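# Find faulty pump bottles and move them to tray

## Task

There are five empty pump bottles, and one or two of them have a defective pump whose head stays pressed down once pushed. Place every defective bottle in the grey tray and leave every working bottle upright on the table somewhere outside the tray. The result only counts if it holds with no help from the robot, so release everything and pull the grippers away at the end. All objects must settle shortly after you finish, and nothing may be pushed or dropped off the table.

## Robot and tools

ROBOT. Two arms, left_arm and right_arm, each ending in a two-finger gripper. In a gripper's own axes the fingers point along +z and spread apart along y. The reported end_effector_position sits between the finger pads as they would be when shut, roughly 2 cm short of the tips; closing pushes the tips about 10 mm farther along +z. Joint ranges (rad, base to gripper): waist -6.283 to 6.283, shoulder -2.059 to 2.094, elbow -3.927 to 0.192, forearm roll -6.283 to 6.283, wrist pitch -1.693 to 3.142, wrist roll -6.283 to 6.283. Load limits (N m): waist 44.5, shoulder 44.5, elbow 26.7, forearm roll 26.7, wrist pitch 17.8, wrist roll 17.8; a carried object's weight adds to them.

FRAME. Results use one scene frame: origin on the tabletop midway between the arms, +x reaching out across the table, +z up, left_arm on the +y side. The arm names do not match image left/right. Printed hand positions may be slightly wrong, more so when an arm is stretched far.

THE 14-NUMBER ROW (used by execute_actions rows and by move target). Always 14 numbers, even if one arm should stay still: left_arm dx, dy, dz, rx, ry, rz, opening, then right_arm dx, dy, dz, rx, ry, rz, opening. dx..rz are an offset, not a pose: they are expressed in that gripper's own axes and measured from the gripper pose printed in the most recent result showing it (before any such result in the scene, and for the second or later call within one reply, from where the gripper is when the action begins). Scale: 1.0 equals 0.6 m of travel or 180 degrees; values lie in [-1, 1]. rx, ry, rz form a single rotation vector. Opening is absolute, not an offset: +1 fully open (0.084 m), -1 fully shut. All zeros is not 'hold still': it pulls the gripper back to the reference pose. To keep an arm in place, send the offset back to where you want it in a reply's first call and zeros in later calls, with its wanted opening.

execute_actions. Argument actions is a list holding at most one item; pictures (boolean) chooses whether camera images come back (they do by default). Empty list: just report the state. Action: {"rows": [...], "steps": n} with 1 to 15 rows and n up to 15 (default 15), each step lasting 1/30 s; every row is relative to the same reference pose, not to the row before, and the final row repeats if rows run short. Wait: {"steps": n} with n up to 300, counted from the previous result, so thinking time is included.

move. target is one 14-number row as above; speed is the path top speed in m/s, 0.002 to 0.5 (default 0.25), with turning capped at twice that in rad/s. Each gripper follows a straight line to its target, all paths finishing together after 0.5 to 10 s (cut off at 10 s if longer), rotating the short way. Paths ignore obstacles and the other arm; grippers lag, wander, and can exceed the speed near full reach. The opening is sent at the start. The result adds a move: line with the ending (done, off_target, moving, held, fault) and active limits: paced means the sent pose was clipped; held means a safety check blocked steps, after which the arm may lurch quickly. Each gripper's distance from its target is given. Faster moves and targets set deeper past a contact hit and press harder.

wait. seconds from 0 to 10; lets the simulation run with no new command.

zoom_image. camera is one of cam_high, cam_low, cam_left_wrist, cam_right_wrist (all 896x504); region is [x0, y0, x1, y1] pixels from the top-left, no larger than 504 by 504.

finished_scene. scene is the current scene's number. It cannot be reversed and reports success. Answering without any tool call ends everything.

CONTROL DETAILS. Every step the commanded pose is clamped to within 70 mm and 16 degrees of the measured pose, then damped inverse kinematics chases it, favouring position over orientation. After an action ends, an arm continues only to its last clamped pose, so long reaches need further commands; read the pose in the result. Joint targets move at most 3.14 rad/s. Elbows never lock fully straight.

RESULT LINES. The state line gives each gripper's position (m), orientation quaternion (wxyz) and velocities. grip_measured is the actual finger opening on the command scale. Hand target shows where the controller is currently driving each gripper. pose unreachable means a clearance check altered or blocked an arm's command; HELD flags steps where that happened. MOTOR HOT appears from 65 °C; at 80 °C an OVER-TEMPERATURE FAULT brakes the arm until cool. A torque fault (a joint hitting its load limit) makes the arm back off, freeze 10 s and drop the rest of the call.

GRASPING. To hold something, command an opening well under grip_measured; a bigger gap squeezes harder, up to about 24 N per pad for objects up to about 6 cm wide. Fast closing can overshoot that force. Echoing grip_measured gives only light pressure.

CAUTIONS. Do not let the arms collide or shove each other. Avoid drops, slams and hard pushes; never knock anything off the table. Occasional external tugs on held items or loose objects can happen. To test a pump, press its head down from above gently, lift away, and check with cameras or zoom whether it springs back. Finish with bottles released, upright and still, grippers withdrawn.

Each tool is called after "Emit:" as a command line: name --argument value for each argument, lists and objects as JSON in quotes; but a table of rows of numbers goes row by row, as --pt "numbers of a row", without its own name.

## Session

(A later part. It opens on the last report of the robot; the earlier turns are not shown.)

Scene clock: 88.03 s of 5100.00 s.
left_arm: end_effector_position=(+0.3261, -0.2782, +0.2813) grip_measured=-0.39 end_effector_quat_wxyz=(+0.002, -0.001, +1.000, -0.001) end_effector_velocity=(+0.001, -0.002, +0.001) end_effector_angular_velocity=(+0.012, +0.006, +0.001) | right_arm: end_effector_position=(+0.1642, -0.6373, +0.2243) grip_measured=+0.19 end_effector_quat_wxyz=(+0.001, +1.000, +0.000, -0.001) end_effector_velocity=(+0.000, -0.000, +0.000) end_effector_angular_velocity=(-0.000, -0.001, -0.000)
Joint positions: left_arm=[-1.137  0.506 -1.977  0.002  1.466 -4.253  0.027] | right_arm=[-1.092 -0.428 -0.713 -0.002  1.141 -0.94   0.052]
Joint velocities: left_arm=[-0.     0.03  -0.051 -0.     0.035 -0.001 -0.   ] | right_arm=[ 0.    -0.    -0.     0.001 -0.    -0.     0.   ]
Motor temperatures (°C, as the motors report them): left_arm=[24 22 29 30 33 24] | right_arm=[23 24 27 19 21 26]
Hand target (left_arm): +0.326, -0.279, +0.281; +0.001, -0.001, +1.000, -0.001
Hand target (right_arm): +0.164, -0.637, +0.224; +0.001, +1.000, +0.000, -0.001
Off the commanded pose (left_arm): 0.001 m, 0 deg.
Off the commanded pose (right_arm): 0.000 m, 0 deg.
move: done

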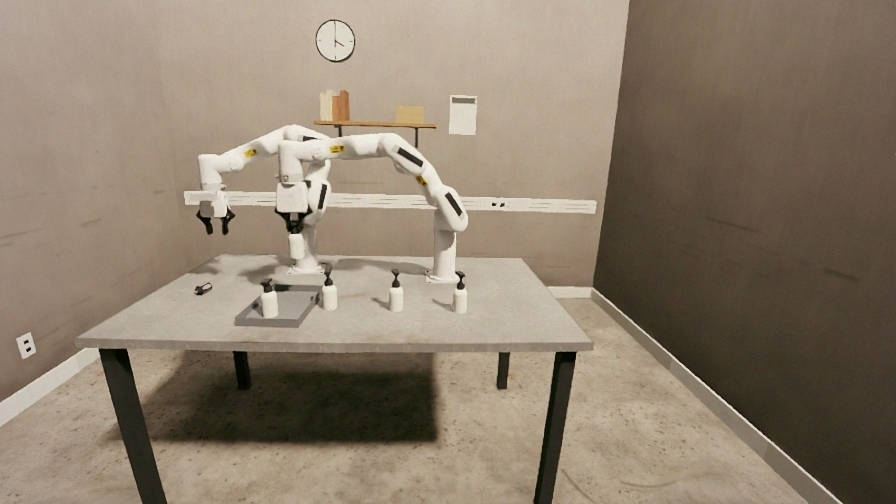

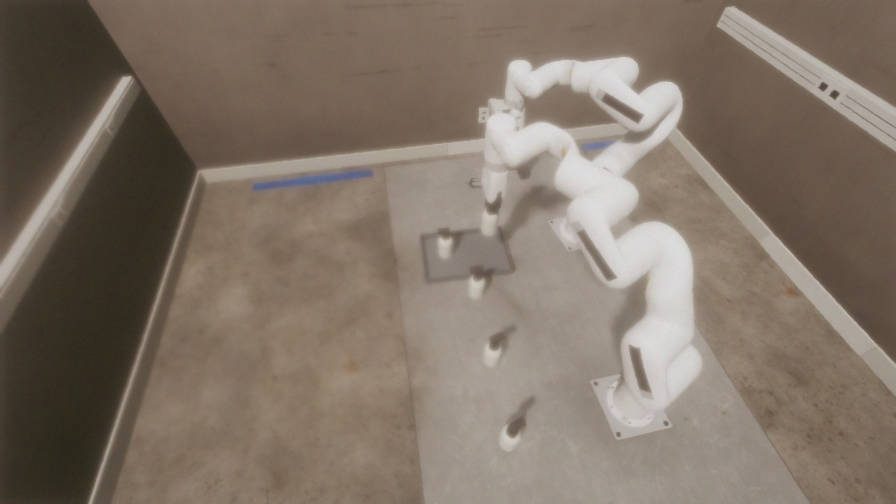

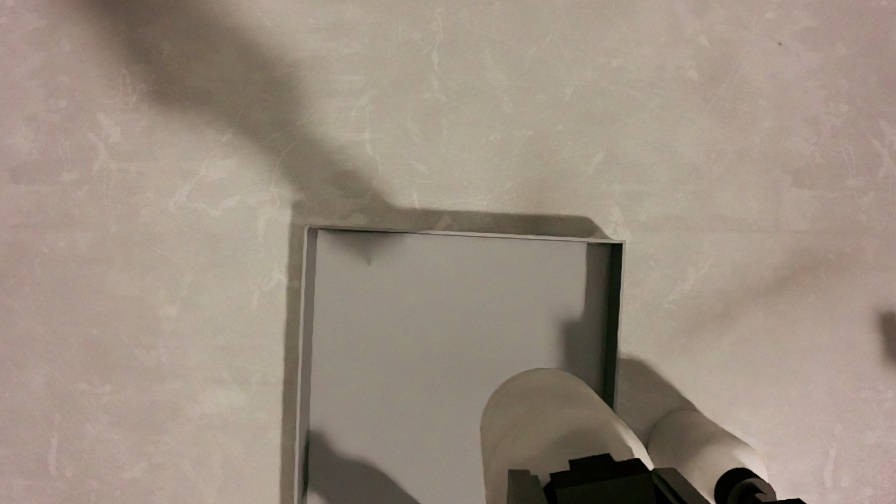

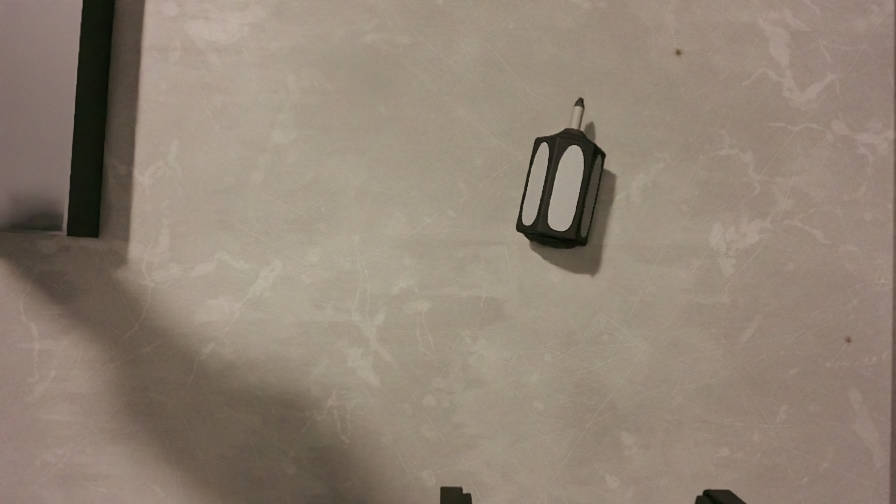

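Emit:
move --target '[0,0,0.255,0,0,0,-0.8,0,0,0,0,0,0,0.2]' --speed 0.2

Emit:
move --target '[0,0,0.019,0,0,0,-0.8,0,0,0,0,0,0,0.2]' --speed 0.025

Emit:
execute_actions --actions '[{"rows":[[0,0,0,0,0,0,0.2,0,0,0,0,0,0,0.2]]}]' --pictures false

Emit:
move --target '[0,0,-0.15,0,0,0,0.2,0,0,0,0,0,0,0.2]'

Emit:
move --target '[0.12,0.4,-0.1,0,0,0,0.2,0,0,0,0,0,0,0.2]' --speed 0.35

Scene clock: 96.30 s of 5100.00 s.
left_arm: end_effector_position=(+0.3266, -0.2792, +0.1288) grip_measured=-0.39 end_effector_quat_wxyz=(+0.002, -0.001, +1.000, -0.002) end_effector_velocity=(+0.001, +0.001, -0.005) end_effector_angular_velocity=(+0.004, +0.002, +0.002) | right_arm: end_effector_position=(+0.1642, -0.6373, +0.2243) grip_measured=+0.19 end_effector_quat_wxyz=(+0.001, +1.000, +0.000, -0.001) end_effector_velocity=(-0.000, +0.000, -0.000) end_effector_angular_velocity=(+0.001, -0.000, -0.000)
Joint positions: left_arm=[-1.137  0.564 -1.627  0.002  1.058 -4.253  0.027] | right_arm=[-1.092 -0.428 -0.713 -0.002  1.141 -0.94   0.052]
Joint velocities: left_arm=[ 0.002  0.006  0.003  0.    -0.004 -0.001 -0.   ] | right_arm=[-0.    -0.     0.001  0.001 -0.     0.    -0.   ]
Motor temperatures (°C, as the motors report them): left_arm=[24 23 29 30 33 24] | right_arm=[23 24 27 19 21 26]
Hand target (left_arm): +0.327, -0.279, +0.128; +0.002, -0.001, +1.000, -0.002
Hand target (right_arm): +0.164, -0.637, +0.224; +0.001, +1.000, +0.000, -0.001
Off the commanded pose (left_arm): 0.001 m, 0 deg.
Off the commanded pose (right_arm): 0.000 m, 0 deg.
After step 90, 3.87 s passed at rest.
move: done

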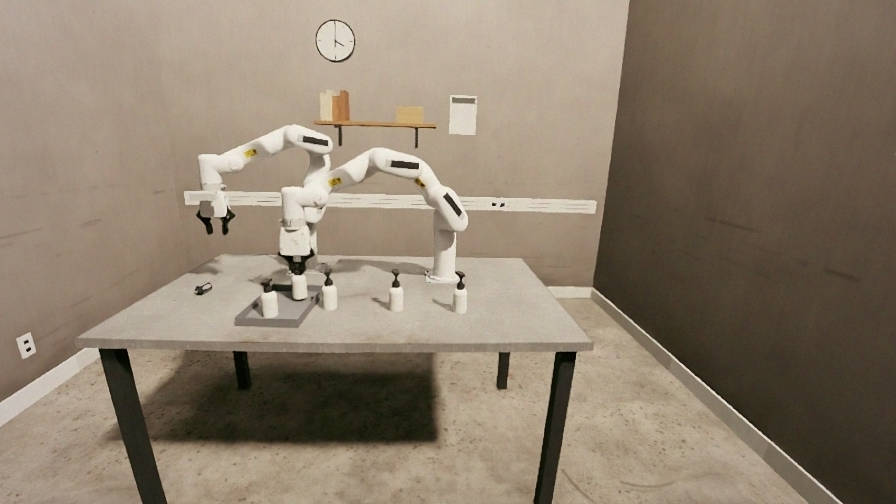

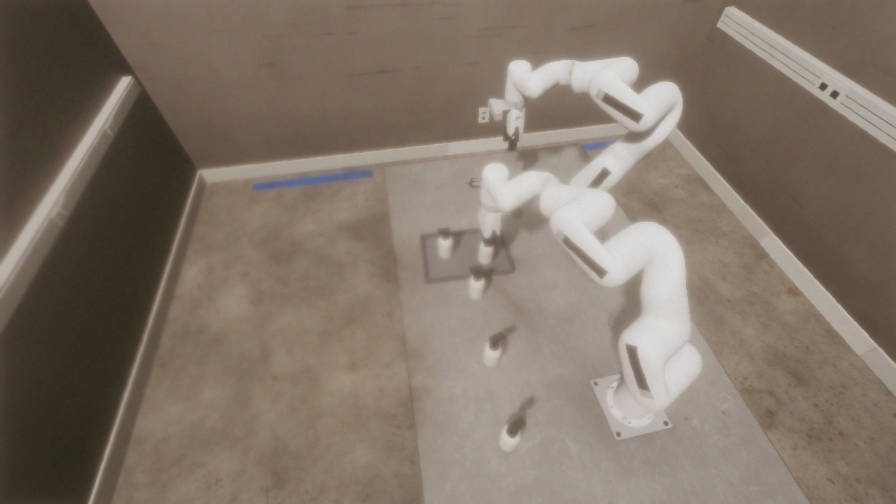

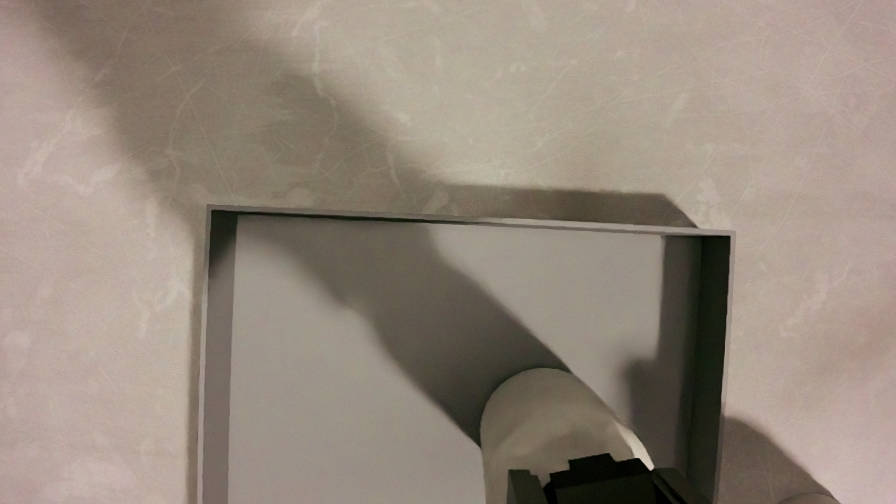

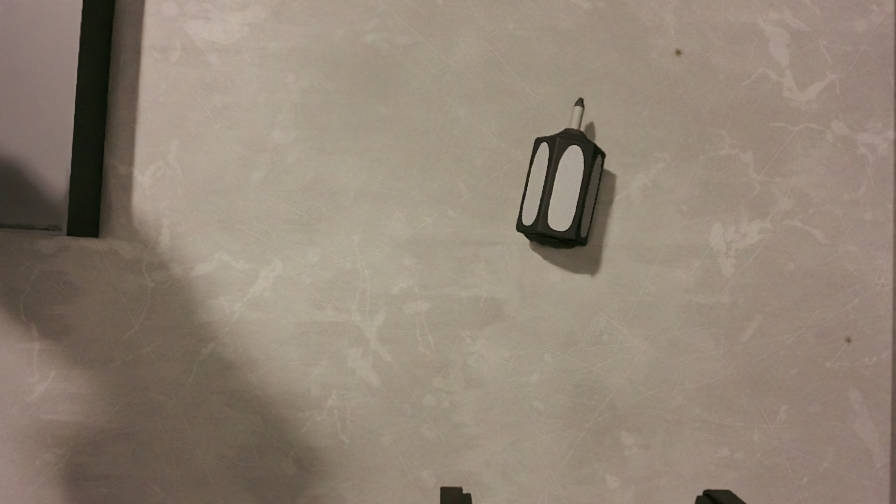

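Scene clock: 97.10 s of 5100.00 s.
left_arm: end_effector_position=(+0.3266, -0.2793, +0.1177) grip_measured=-0.39 end_effector_quat_wxyz=(+0.002, -0.001, +1.000, -0.002) end_effector_velocity=(+0.001, -0.001, -0.001) end_effector_angular_velocity=(-0.003, -0.002, +0.002) | right_arm: end_effector_position=(+0.1642, -0.6373, +0.2243) grip_measured=+0.19 end_effector_quat_wxyz=(+0.001, +1.000, +0.000, -0.001) end_effector_velocity=(+0.000, -0.000, +0.001) end_effector_angular_velocity=(-0.000, -0.002, -0.001)
Joint positions: left_arm=[-1.137  0.577 -1.615  0.002  1.033 -4.253  0.027] | right_arm=[-1.092 -0.428 -0.713 -0.002  1.141 -0.94   0.052]
Joint velocities: left_arm=[ 0.001  0.001  0.001  0.    -0.005 -0.001  0.   ] | right_arm=[-0.    -0.    -0.002  0.001  0.001 -0.    -0.   ]
Motor temperatures (°C, as the motors report them): left_arm=[24 23 29 30 33 24] | right_arm=[23 24 27 19 21 26]
Hand target (left_arm): +0.327, -0.279, +0.117; +0.002, -0.001, +1.000, -0.002
Hand target (right_arm): +0.164, -0.637, +0.224; +0.001, +1.000, +0.000, -0.001
Off the commanded pose (left_arm): 0.000 m, 0 deg.
Off the commanded pose (right_arm): 0.000 m, 0 deg.
move: done

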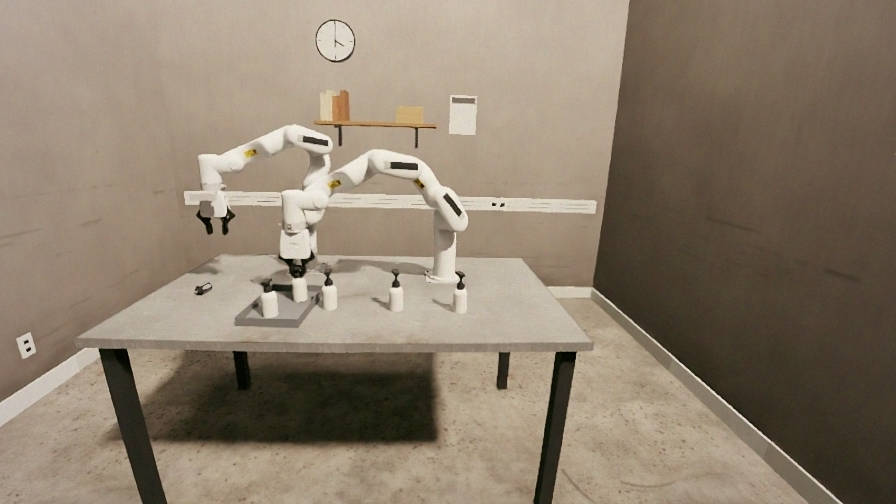

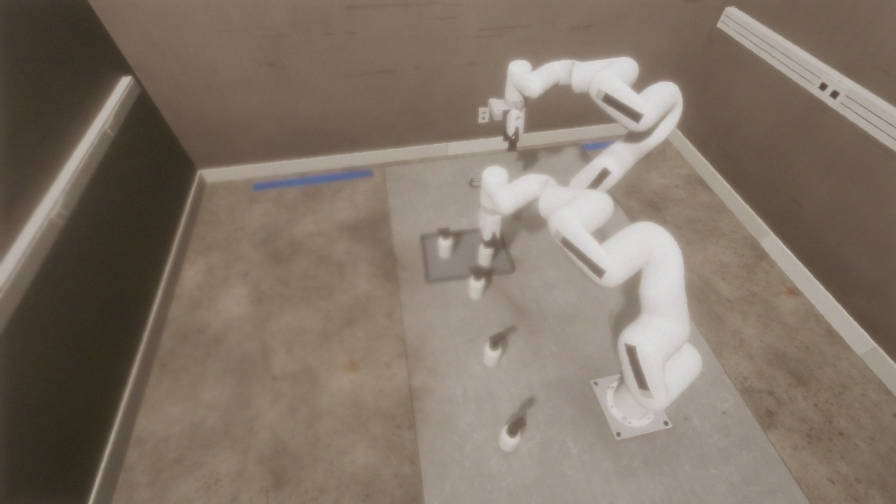

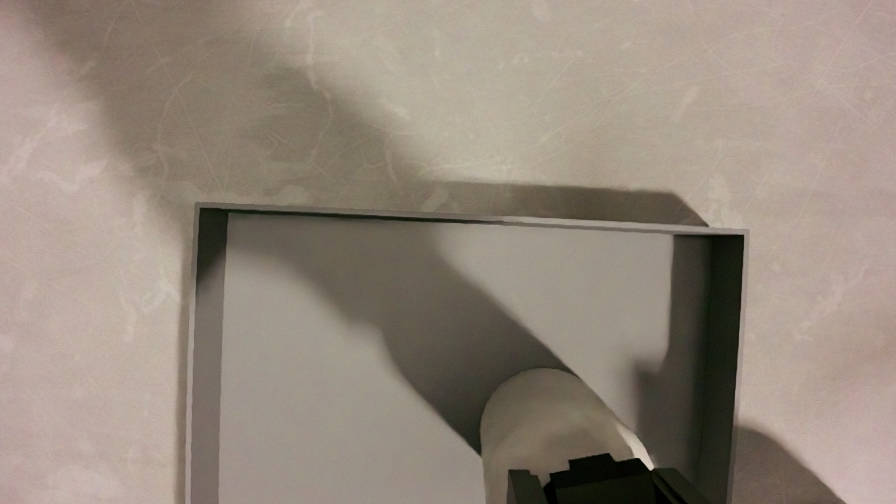

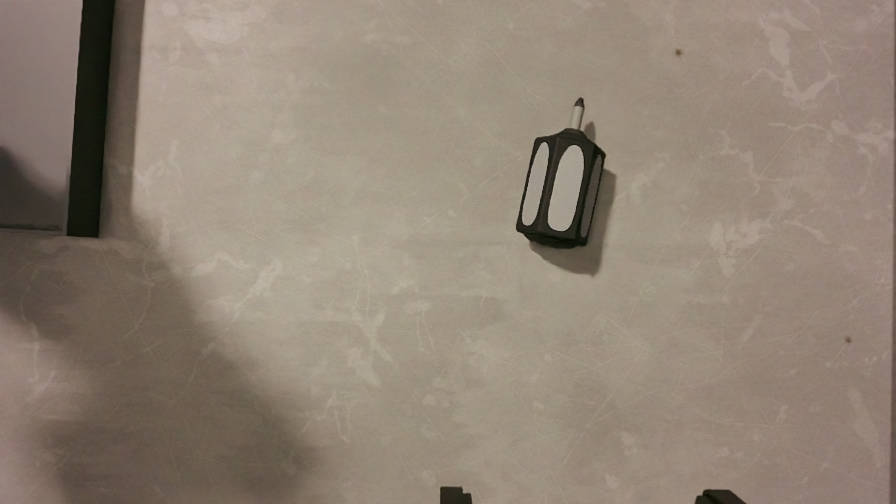

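Scene clock: 97.60 s of 5100.00 s.
left_arm: end_effector_position=(+0.3266, -0.2793, +0.1177) grip_measured=+0.19 end_effector_quat_wxyz=(+0.002, -0.001, +1.000, -0.002) end_effector_velocity=(+0.000, +0.000, +0.000) end_effector_angular_velocity=(-0.001, -0.000, +0.000) | right_arm: end_effector_position=(+0.1642, -0.6373, +0.2243) grip_measured=+0.19 end_effector_quat_wxyz=(+0.001, +1.000, +0.000, -0.001) end_effector_velocity=(-0.000, -0.000, +0.000) end_effector_angular_velocity=(-0.000, +0.001, +0.000)
Joint positions: left_arm=[-1.137  0.577 -1.615  0.002  1.033 -4.253  0.052] | right_arm=[-1.092 -0.428 -0.713 -0.002  1.141 -0.94   0.052]
Joint velocities: left_arm=[ 0.001 -0.001 -0.     0.    -0.     0.     0.   ] | right_arm=[ 0.     0.    -0.001 -0.001  0.001  0.     0.   ]
Motor temperatures (°C, as the motors report them): left_arm=[24 23 29 30 33 24] | right_arm=[23 24 27 19 21 26]
Hand target (left_arm): +0.327, -0.279, +0.118; +0.002, -0.001, +1.000, -0.002
Hand target (right_arm): +0.164, -0.637, +0.224; +0.001, +1.000, +0.000, -0.001
Off the commanded pose (left_arm): 0.000 m, 0 deg.
Off the commanded pose (right_arm): 0.000 m, 0 deg.
Steps of this call (steps 1 to 15: all 15 steps of this action). Readings (end_effector_position):
1: left_arm (+0.3266, -0.2793, +0.1177) | right_arm (+0.1642, -0.6373, +0.2243)
2: left_arm (+0.3266, -0.2793, +0.1177) | right_arm (+0.1642, -0.6373, +0.2243)
4: left_arm (+0.3266, -0.2793, +0.1177) | right_arm (+0.1642, -0.6373, +0.2243)
8: left_arm (+0.3267, -0.2793, +0.1178) | right_arm (+0.1642, -0.6373, +0.2243)
15: the state above

Scene clock: 98.90 s of 5100.00 s.
left_arm: end_effector_position=(+0.3263, -0.2786, +0.2073) grip_measured=+0.19 end_effector_quat_wxyz=(+0.002, -0.001, +1.000, -0.002) end_effector_velocity=(+0.000, -0.001, +0.002) end_effector_angular_velocity=(-0.001, -0.001, -0.002) | right_arm: end_effector_position=(+0.1642, -0.6373, +0.2243) grip_measured=+0.19 end_effector_quat_wxyz=(+0.001, +1.000, +0.000, -0.001) end_effector_velocity=(+0.000, -0.000, -0.000) end_effector_angular_velocity=(+0.001, -0.000, -0.001)
Joint positions: left_arm=[-1.137  0.503 -1.76   0.002  1.253 -4.253  0.052] | right_arm=[-1.092 -0.428 -0.713 -0.002  1.141 -0.94   0.052]
Joint velocities: left_arm=[-0.    -0.    -0.006  0.     0.004  0.001 -0.   ] | right_arm=[-0.     0.001 -0.001  0.001  0.     0.001 -0.   ]
Motor temperatures (°C, as the motors report them): left_arm=[24 23 29 30 33 24] | right_arm=[23 24 27 19 21 26]
Hand target (left_arm): +0.326, -0.279, +0.208; +0.002, -0.001, +1.000, -0.002
Hand target (right_arm): +0.164, -0.637, +0.224; +0.001, +1.000, +0.000, -0.001
Off the commanded pose (left_arm): 0.001 m, 0 deg.
Off the commanded pose (right_arm): 0.000 m, 0 deg.
move: done

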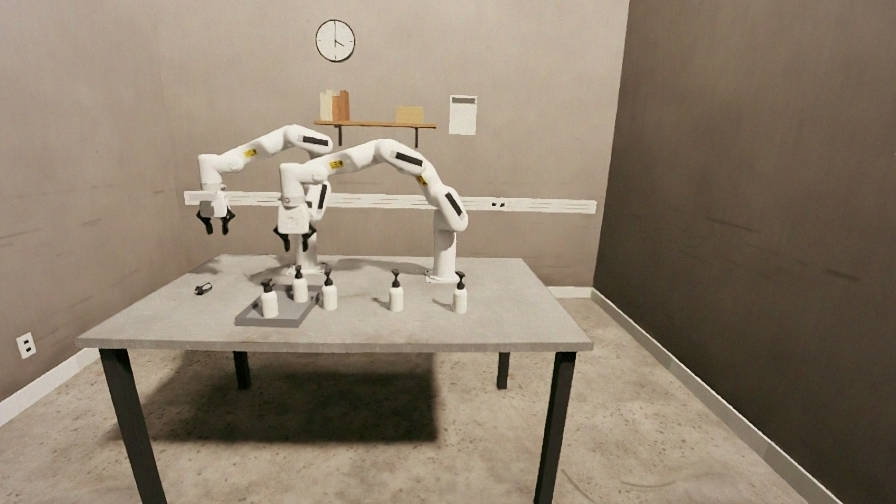

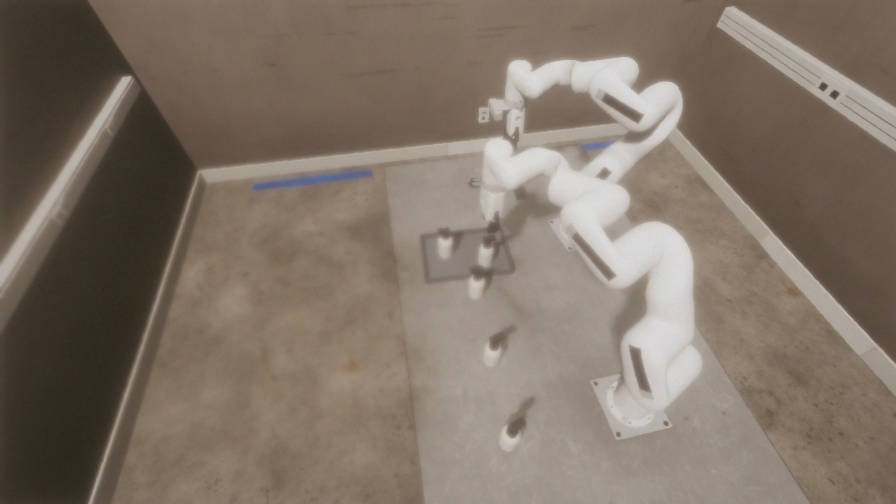

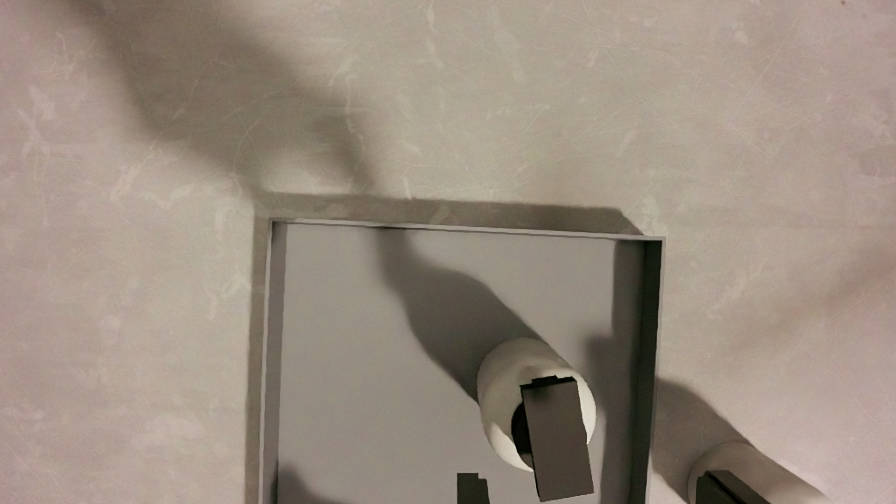

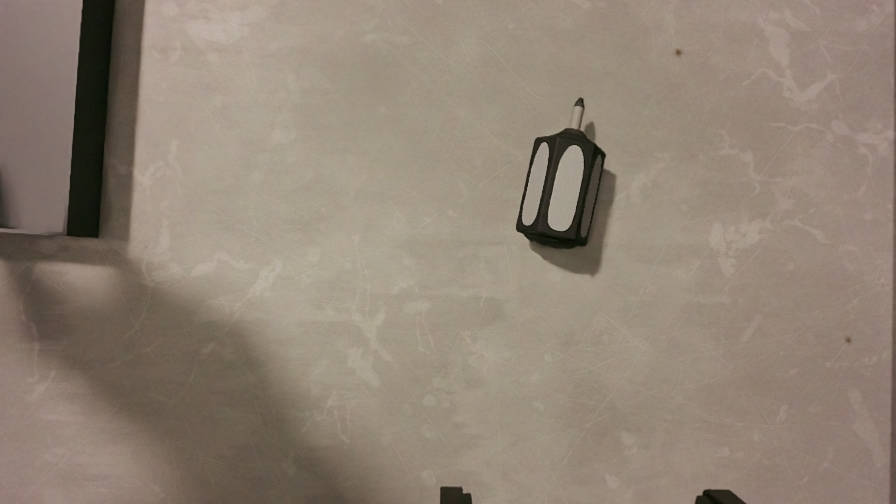

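Scene clock: 100.50 s of 5100.00 s.
left_arm: end_effector_position=(+0.2539, -0.0385, +0.2652) grip_measured=+0.19 end_effector_quat_wxyz=(+0.001, -0.001, +1.000, -0.001) end_effector_velocity=(-0.001, +0.002, +0.002) end_effector_angular_velocity=(-0.005, -0.003, +0.002) | right_arm: end_effector_position=(+0.1642, -0.6373, +0.2243) grip_measured=+0.19 end_effector_quat_wxyz=(+0.001, +1.000, +0.000, -0.001) end_effector_velocity=(+0.000, +0.000, +0.000) end_effector_angular_velocity=(-0.000, -0.001, -0.000)
Joint positions: left_arm=[-1.021 -0.396 -0.857  0.001  1.248 -4.137  0.052] | right_arm=[-1.092 -0.428 -0.713 -0.002  1.141 -0.94   0.052]
Joint velocities: left_arm=[ 0.002 -0.013  0.005 -0.001  0.002  0.    -0.   ] | right_arm=[-0. -0. -0.  0.  0.  0.  0.]
Motor temperatures (°C, as the motors report them): left_arm=[24 23 29 30 33 24] | right_arm=[23 24 27 19 21 26]
Hand target (left_arm): +0.254, -0.038, +0.266; +0.002, -0.001, +1.000, -0.002
Hand target (right_arm): +0.164, -0.637, +0.224; +0.001, +1.000, +0.000, -0.001
Off the commanded pose (left_arm): 0.001 m, 0 deg.
Off the commanded pose (right_arm): 0.000 m, 0 deg.
move: done; limits=paced

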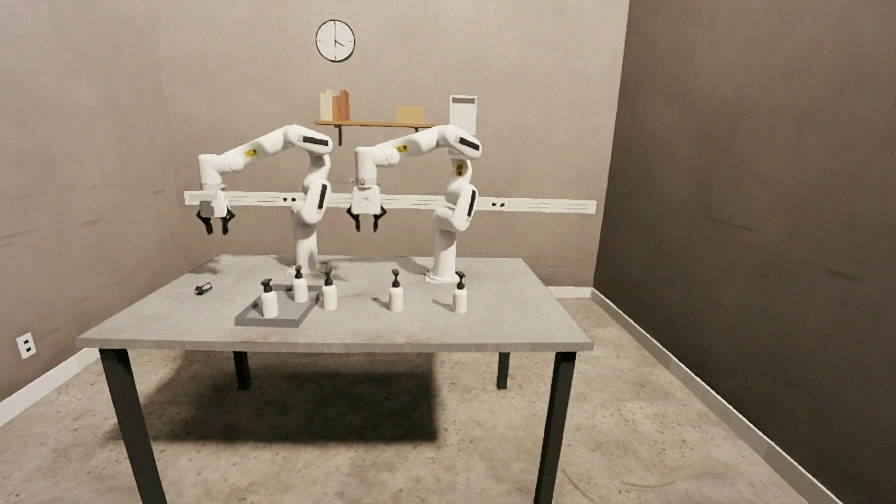

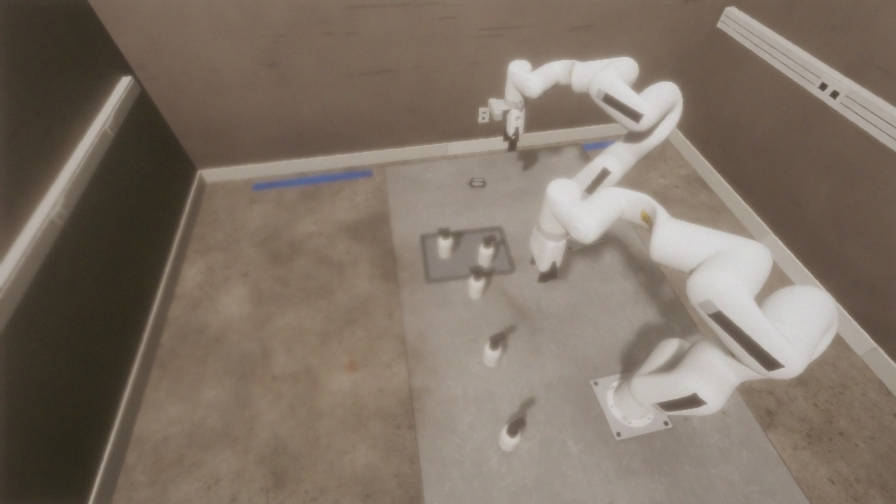

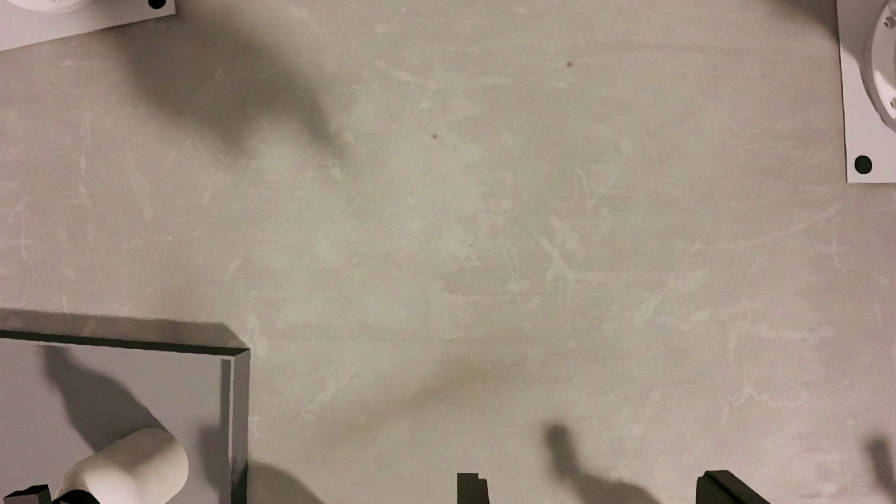

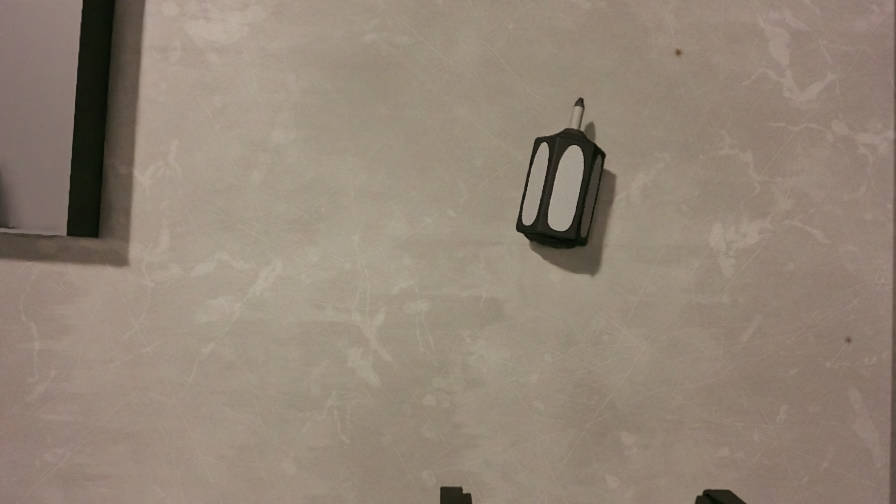

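Emit:
finished_scene --scene 1

The scene is finished: the task was done.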